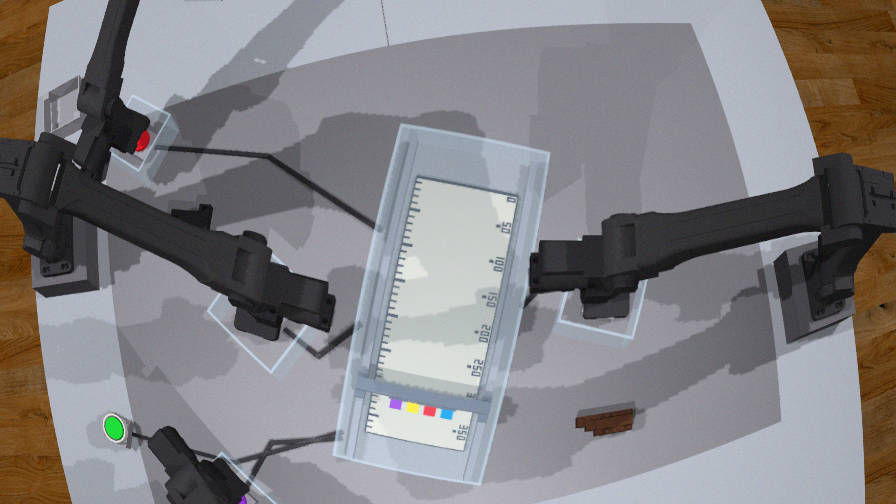

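Scene clock: 159.03 s.
Joint torques (N m, as the arm reports them, + toward a larger angle): arm1=[ 0.19 -7.53  5.23  0.8   0.11 -0.07] | arm2=[ 0.16 -9.28  4.8   1.34 -0.04 -0.15] | arm3=[ 1.22 -6.18  6.76  1.08 -0.03 -0.08] | arm4=[ 0.51 -7.86  5.02  0.8   0.04 -0.18]
Motor temperatures (°C, as the motors report them): arm1=[26 26 30 26 26 26] | arm2=[27 30 29 28 28 26] | arm3=[24 30 32 24 27 25] | arm4=[28 29 33 27 28 28]
arm1.joint_positions: joint1_rad=-0.210 joint2_rad=+1.838 joint3_rad=+1.014 joint4_rad=-0.818 joint5_rad=-0.002 joint6_rad=+0.007 gripper_m=+0.001
arm1.joint_status: all done
arm1.hand: x=+0.2298 y=-0.0821 z=+0.7620 quat_wxyz=(-0.003, -0.995, +0.096, -0.033) (m; scene frame)
arm2.joint_positions: joint1_rad=-0.549 joint2_rad=+1.790 joint3_rad=+1.056 joint4_rad=-0.915 joint5_rad=-0.001 joint6_rad=+0.010 gripper_m=+0.000
arm2.joint_status: all done
arm2.hand: x=-0.4615 y=+0.2902 z=+0.7781 quat_wxyz=(+0.017, -0.883, -0.467, -0.035) (m; scene frame)
arm3.joint_positions: joint1_rad=-0.352 joint2_rad=+1.851 joint3_rad=+1.124 joint4_rad=-0.882 joint5_rad=+0.000 joint6_rad=+0.013 gripper_m=+0.001
arm3.joint_status: all done
arm3.hand: x=-0.2210 y=-0.0318 z=+0.7776 quat_wxyz=(+0.024, -0.203, -0.979, -0.002) (m; scene frame)
arm4.joint_positions: joint1_rad=+0.545 joint2_rad=+1.703 joint3_rad=+1.019 joint4_rad=-0.947 joint5_rad=+0.001 joint6_rad=+0.011 gripper_m=+0.001
arm4.joint_status: all done
arm4.hand: x=-0.3706 y=-0.3024 z=+0.7635 quat_wxyz=(+0.015, +0.879, -0.475, +0.025) (m; scene frame)
pictures: none
No camera images: the call's "cameras" was empty. Leave "cameras" out to get every camera's image.

Scene clock: 160.03 s.
Joint torques (N m, as the arm reports them, + toward a larger angle): arm1=[ 0.22 -7.61  5.22  0.81  0.11 -0.07] | arm2=[ 0.16 -9.26  4.81  1.35 -0.04 -0.15] | arm3=[ 0.51 -6.8   6.79  0.9  -0.03 -0.12] | arm4=[ 0.42 -7.81  5.03  0.81  0.03 -0.18]
Motor temperatures (°C, as the motors report them): arm1=[26 26 30 26 26 26] | arm2=[27 30 29 28 28 26] | arm3=[24 30 32 24 27 25] | arm4=[28 29 32 27 28 28]
arm1.joint_positions: joint1_rad=-0.210 joint2_rad=+1.838 joint3_rad=+1.014 joint4_rad=-0.818 joint5_rad=-0.002 joint6_rad=+0.007 gripper_m=+0.001
arm1.joint_status: all done
arm1.hand: x=+0.2298 y=-0.0821 z=+0.7620 quat_wxyz=(-0.003, -0.995, +0.096, -0.033) (m; scene frame)
arm2.joint_positions: joint1_rad=-0.549 joint2_rad=+1.790 joint3_rad=+1.056 joint4_rad=-0.915 joint5_rad=-0.001 joint6_rad=+0.010 gripper_m=+0.000
arm2.joint_status: all done
arm2.hand: x=-0.4615 y=+0.2902 z=+0.7781 quat_wxyz=(+0.017, -0.883, -0.467, -0.035) (m; scene frame)
arm3.joint_positions: joint1_rad=-0.352 joint2_rad=+1.851 joint3_rad=+1.124 joint4_rad=-0.882 joint5_rad=+0.000 joint6_rad=+0.013 gripper_m=+0.001
arm3.joint_status: all done
arm3.hand: x=-0.2210 y=-0.0318 z=+0.7776 quat_wxyz=(+0.024, -0.203, -0.979, -0.002) (m; scene frame)
arm4.joint_positions: joint1_rad=+0.545 joint2_rad=+1.703 joint3_rad=+1.019 joint4_rad=-0.947 joint5_rad=+0.001 joint6_rad=+0.011 gripper_m=+0.001
arm4.joint_status: all done
arm4.hand: x=-0.3706 y=-0.3024 z=+0.7635 quat_wxyz=(+0.015, +0.879, -0.475, +0.025) (m; scene frame)
wait: 1.00 s; at rest by 0.27 s
pictures: arm1_cam_wrist, arm2_cam_wrist, arm3_cam_wrist, arm4_cam_wrist, cam_sheet
camera_calibration (this result's frames):
arm1_cam_wrist: T_world_to_cam=[[0.188957, 0.981969, 0.00565908, 0.0299139], [0.760589, -0.149998, 0.631669, -0.660813], [0.621128, -0.115054, -0.775218, 0.560769], [0, 0, 0, 1]] pos_world=[0.148645, -0.0639763, 0.851964]
arm2_cam_wrist: T_world_to_cam=[[-0.821419, 0.570265, 0.00823114, -0.550484], [0.441793, 0.627105, 0.641528, -0.468264], [0.360679, 0.5306, -0.767055, 0.731037], [0, 0, 0, 1]] pos_world=[-0.508973, 0.219685, 0.865682]
arm3_cam_wrist: T_world_to_cam=[[-0.410779, -0.911671, 0.0107823, -0.13252], [-0.70829, 0.326542, 0.625855, -0.630919], [-0.574095, 0.249451, -0.779865, 0.610102], [0, 0, 0, 1]] pos_world=[-0.151053, -0.0669835, 0.87209]
arm4_cam_wrist: T_world_to_cam=[[0.830276, 0.557346, -0.00284432, 0.478234], [0.427064, -0.6329, 0.645798, -0.523256], [0.358132, -0.537405, -0.763503, 0.67464], [0, 0, 0, 1]] pos_world=[-0.415213, -0.235155, 0.854367]
Images, in order (width x height): arm1_cam_wrist 896x504, arm2_cam_wrist 896x504, arm3_cam_wrist 896x504, arm4_cam_wrist 896x504, cam_sheet 896x504.

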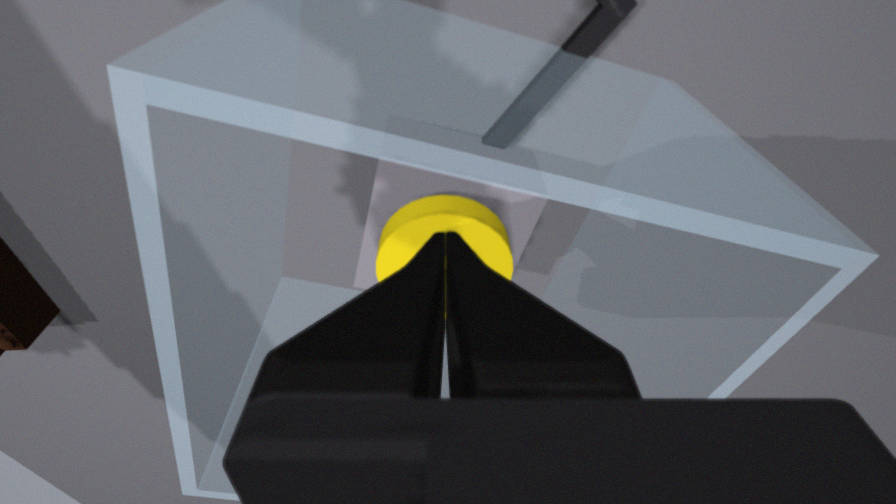

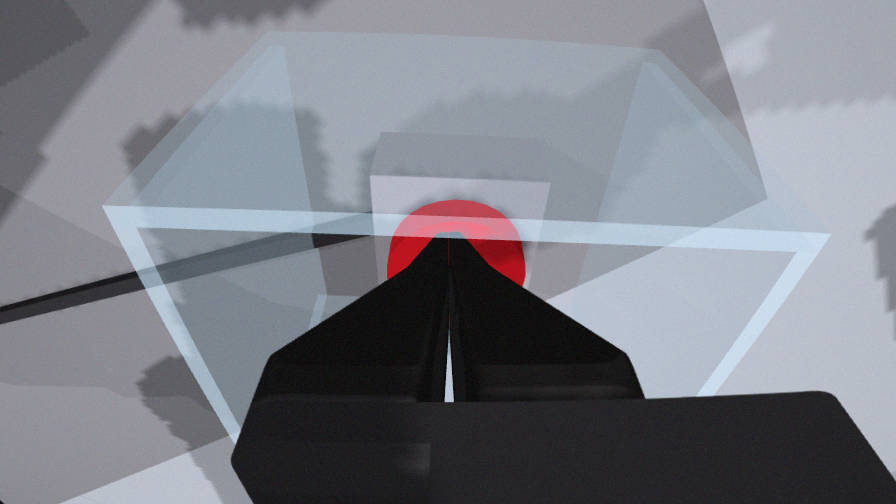

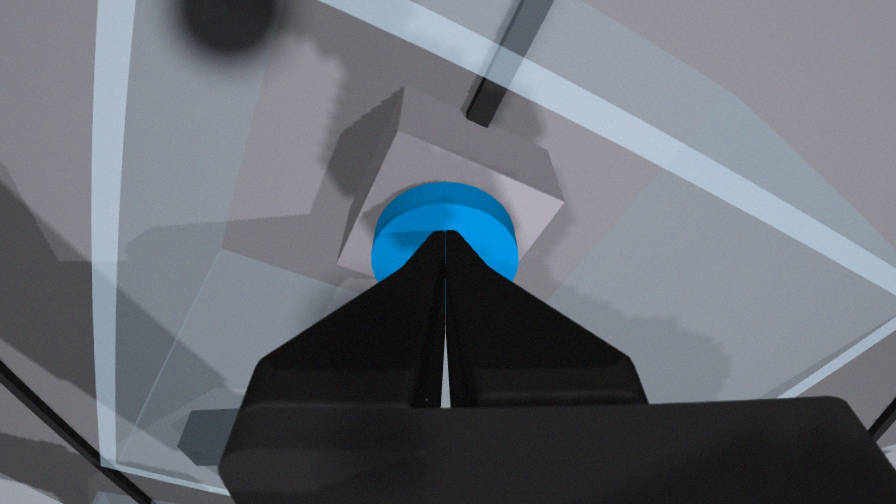

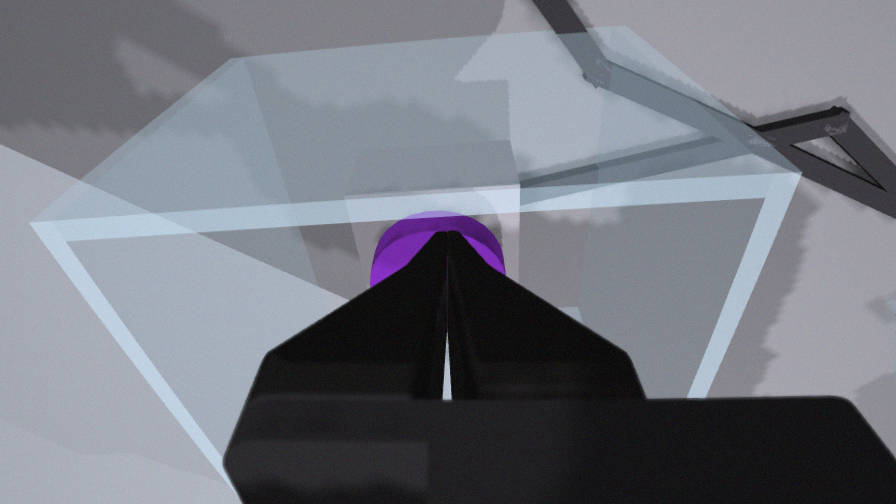

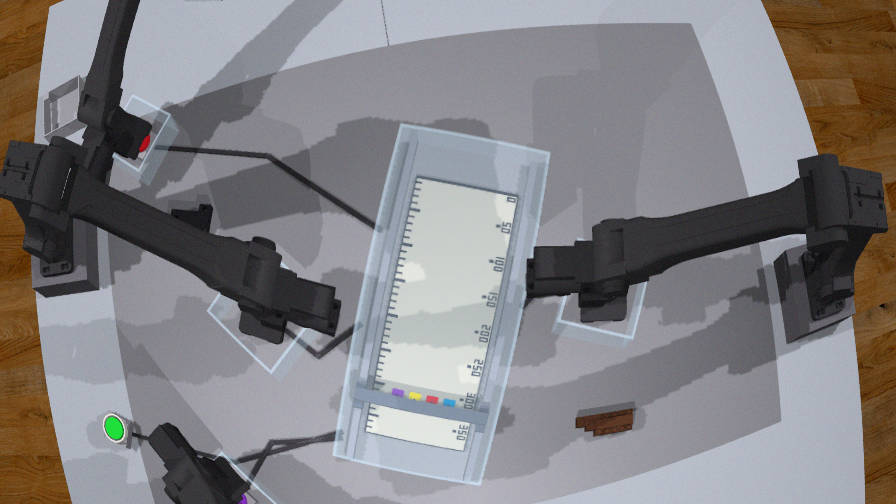

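Scene clock: 161.07 s.
Joint torques (N m, as the arm reports them, + toward a larger angle): arm1=[  0.21 -12.32   6.62   0.93   0.11  -0.07] | arm2=[  0.18 -14.55   6.12   1.53  -0.04  -0.14] | arm3=[  1.22 -13.39   7.7    0.99  -0.01  -0.15] | arm4=[  0.53 -11.56   6.51   0.87   0.02  -0.19]
Motor temperatures (°C, as the motors report them): arm1=[26 26 30 26 26 26] | arm2=[27 30 29 28 28 26] | arm3=[24 30 32 24 27 25] | arm4=[28 29 32 27 28 28]
arm1.joint_positions: joint1_rad=-0.210 joint2_rad=+1.745 joint3_rad=+1.004 joint4_rad=-0.816 joint5_rad=-0.002 joint6_rad=+0.007 gripper_m=+0.001
arm1.joint_status: all done
arm1.hand: x=+0.2198 y=-0.0804 z=+0.7977 quat_wxyz=(+0.001, -0.995, +0.096, +0.009) (m; scene frame)
arm2.joint_positions: joint1_rad=-0.549 joint2_rad=+1.699 joint3_rad=+1.044 joint4_rad=-0.915 joint5_rad=-0.001 joint6_rad=+0.010 gripper_m=+0.000
arm2.joint_status: all done
arm2.hand: x=-0.4649 y=+0.2852 z=+0.8125 quat_wxyz=(-0.002, -0.884, -0.468, +0.000) (m; scene frame)
arm3.joint_positions: joint1_rad=-0.352 joint2_rad=+1.773 joint3_rad=+1.119 joint4_rad=-0.882 joint5_rad=+0.000 joint6_rad=+0.013 gripper_m=+0.001
arm3.joint_status: all done
arm3.hand: x=-0.2125 y=-0.0351 z=+0.8116 quat_wxyz=(-0.012, -0.203, -0.979, +0.005) (m; scene frame)
arm4.joint_positions: joint1_rad=+0.545 joint2_rad=+1.607 joint3_rad=+1.005 joint4_rad=-0.945 joint5_rad=+0.001 joint6_rad=+0.011 gripper_m=+0.001
arm4.joint_status: all done
arm4.hand: x=-0.3726 y=-0.2992 z=+0.7977 quat_wxyz=(-0.005, +0.880, -0.476, -0.012) (m; scene frame)
pictures: none
No camera images: the call's "cameras" was empty. Leave "cameras" out to get every camera's image.

Scene clock: 166.07 s.
Joint torques (N m, as the arm reports them, + toward a larger angle): arm1=[  0.18 -12.24   6.63   0.91   0.11  -0.07] | arm2=[  0.17 -14.44   6.13   1.5   -0.04  -0.14] | arm3=[  0.44 -13.03   7.85   0.82   0.05  -0.09] | arm4=[  0.36 -11.45   6.48   0.85   0.03  -0.18]
Motor temperatures (°C, as the motors report them): arm1=[26 26 30 26 26 26] | arm2=[27 30 29 28 28 26] | arm3=[24 30 32 24 27 25] | arm4=[28 29 33 27 28 28]
arm1.joint_positions: joint1_rad=-0.210 joint2_rad=+1.745 joint3_rad=+1.004 joint4_rad=-0.816 joint5_rad=-0.002 joint6_rad=+0.007 gripper_m=+0.001
arm1.joint_status: all done
arm1.hand: x=+0.2198 y=-0.0804 z=+0.7977 quat_wxyz=(+0.001, -0.995, +0.096, +0.009) (m; scene frame)
arm2.joint_positions: joint1_rad=-0.549 joint2_rad=+1.699 joint3_rad=+1.044 joint4_rad=-0.915 joint5_rad=-0.001 joint6_rad=+0.010 gripper_m=+0.000
arm2.joint_status: all done
arm2.hand: x=-0.4649 y=+0.2852 z=+0.8125 quat_wxyz=(-0.002, -0.884, -0.468, +0.000) (m; scene frame)
arm3.joint_positions: joint1_rad=-0.352 joint2_rad=+1.773 joint3_rad=+1.119 joint4_rad=-0.882 joint5_rad=+0.000 joint6_rad=+0.013 gripper_m=+0.001
arm3.joint_status: all done
arm3.hand: x=-0.2125 y=-0.0351 z=+0.8116 quat_wxyz=(-0.012, -0.203, -0.979, +0.005) (m; scene frame)
arm4.joint_positions: joint1_rad=+0.545 joint2_rad=+1.607 joint3_rad=+1.005 joint4_rad=-0.945 joint5_rad=+0.001 joint6_rad=+0.011 gripper_m=+0.001
arm4.joint_status: all done
arm4.hand: x=-0.3726 y=-0.2992 z=+0.7977 quat_wxyz=(-0.005, +0.880, -0.476, -0.012) (m; scene frame)
wait: 5.00 s; at rest by 0.27 s
pictures: arm1_cam_wrist, arm2_cam_wrist, arm3_cam_wrist, arm4_cam_wrist, cam_sheet
camera_calibration (this result's frames):
arm1_cam_wrist: T_world_to_cam=[[0.189167, 0.981931, 0.00529026, 0.0301053], [0.810407, -0.159161, 0.563833, -0.633106], [0.554487, -0.102371, -0.825872, 0.650889], [0, 0, 0, 1]] pos_world=[0.146469, -0.0636947, 0.894358]
arm2_cam_wrist: T_world_to_cam=[[-0.820988, 0.570907, 0.00665225, -0.549427], [0.468752, 0.667342, 0.578728, -0.433566], [0.325961, 0.478247, -0.815494, 0.799462], [0, 0, 0, 1]] pos_world=[-0.508431, 0.220668, 0.906528]
arm3_cam_wrist: T_world_to_cam=[[-0.411142, -0.91153, 0.008683, -0.130845], [-0.749537, 0.343466, 0.565885, -0.604582], [-0.518803, 0.226151, -0.824439, 0.68952], [0, 0, 0, 1]] pos_world=[-0.149228, -0.0675511, 0.911727]
arm4_cam_wrist: T_world_to_cam=[[0.830156, 0.557524, -0.00277224, 0.478115], [0.455692, -0.675646, 0.579523, -0.491731], [0.321225, -0.482358, -0.814951, 0.746957], [0, 0, 0, 1]] pos_world=[-0.412773, -0.238497, 0.895028]
Images, in order (width x height): arm1_cam_wrist 896x504, arm2_cam_wrist 896x504, arm3_cam_wrist 896x504, arm4_cam_wrist 896x504, cam_sheet 896x504.

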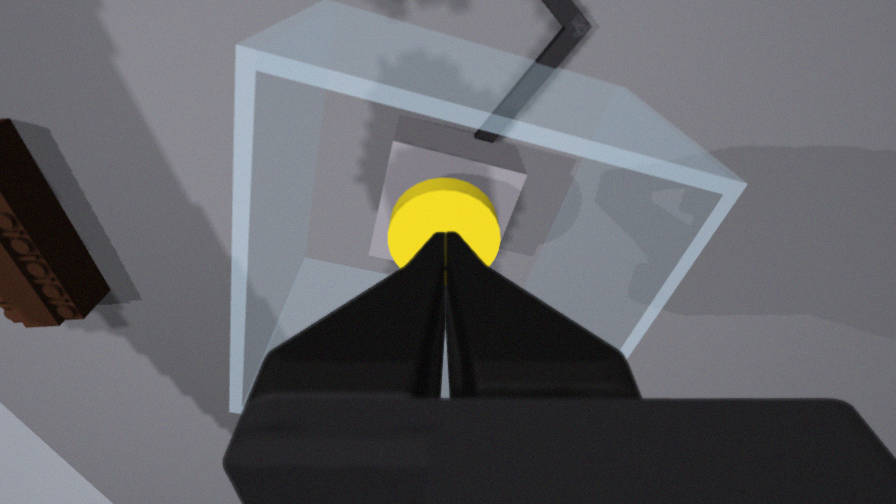

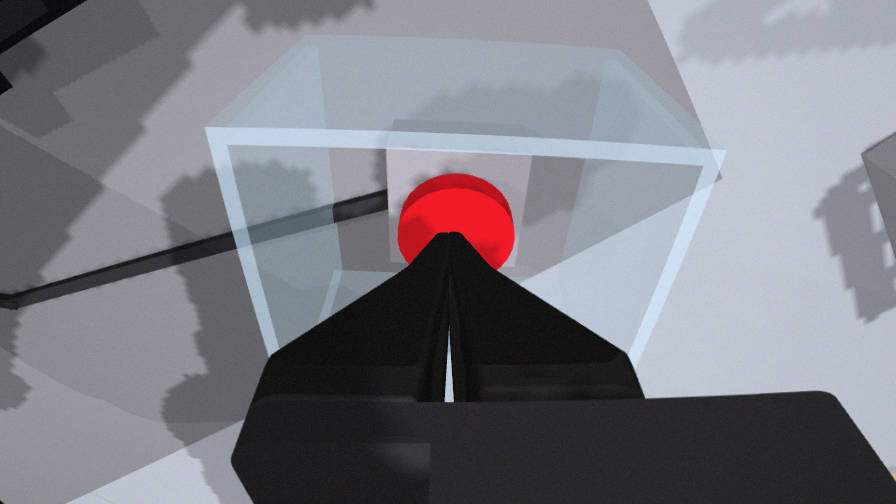

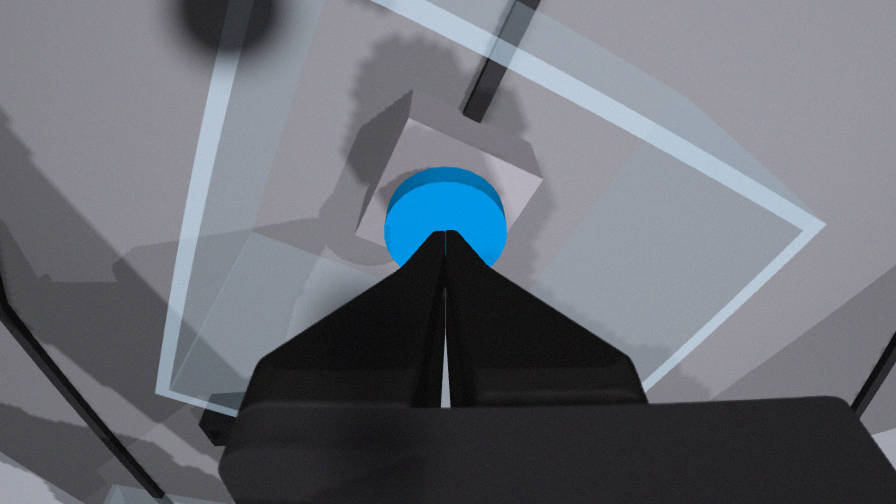

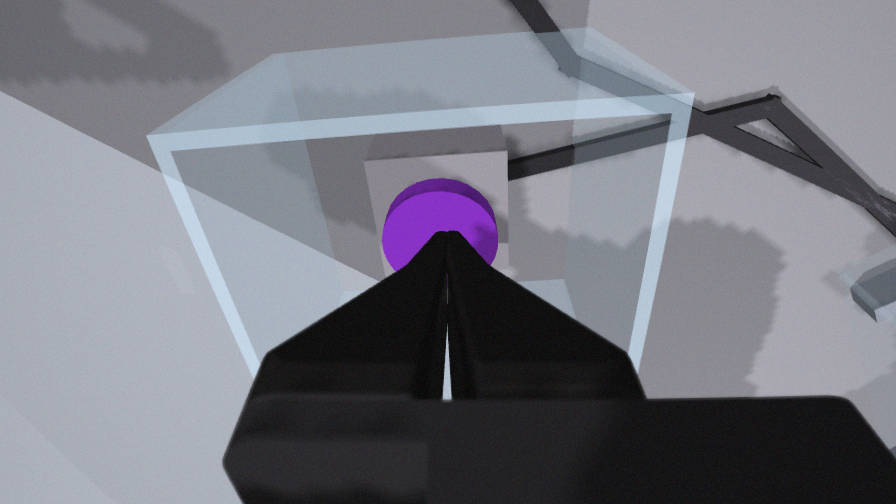

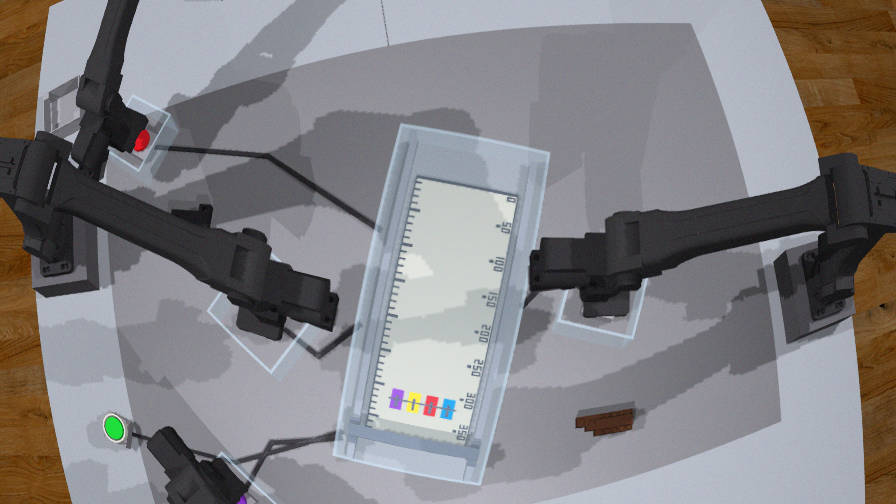

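Region (350, 340, 500, 460) of cam_sheet's 896x504 image, scaled by 3.360, with more detail than that image has; it fills the top 403 rows of this view, and the rest is white.

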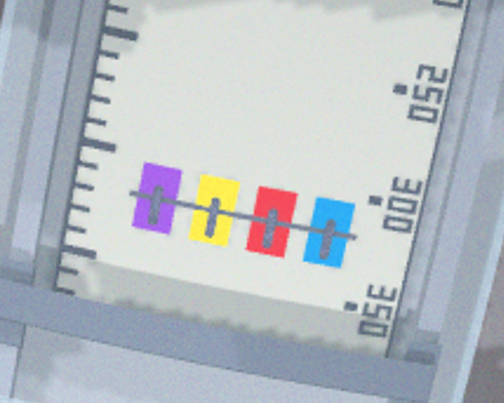

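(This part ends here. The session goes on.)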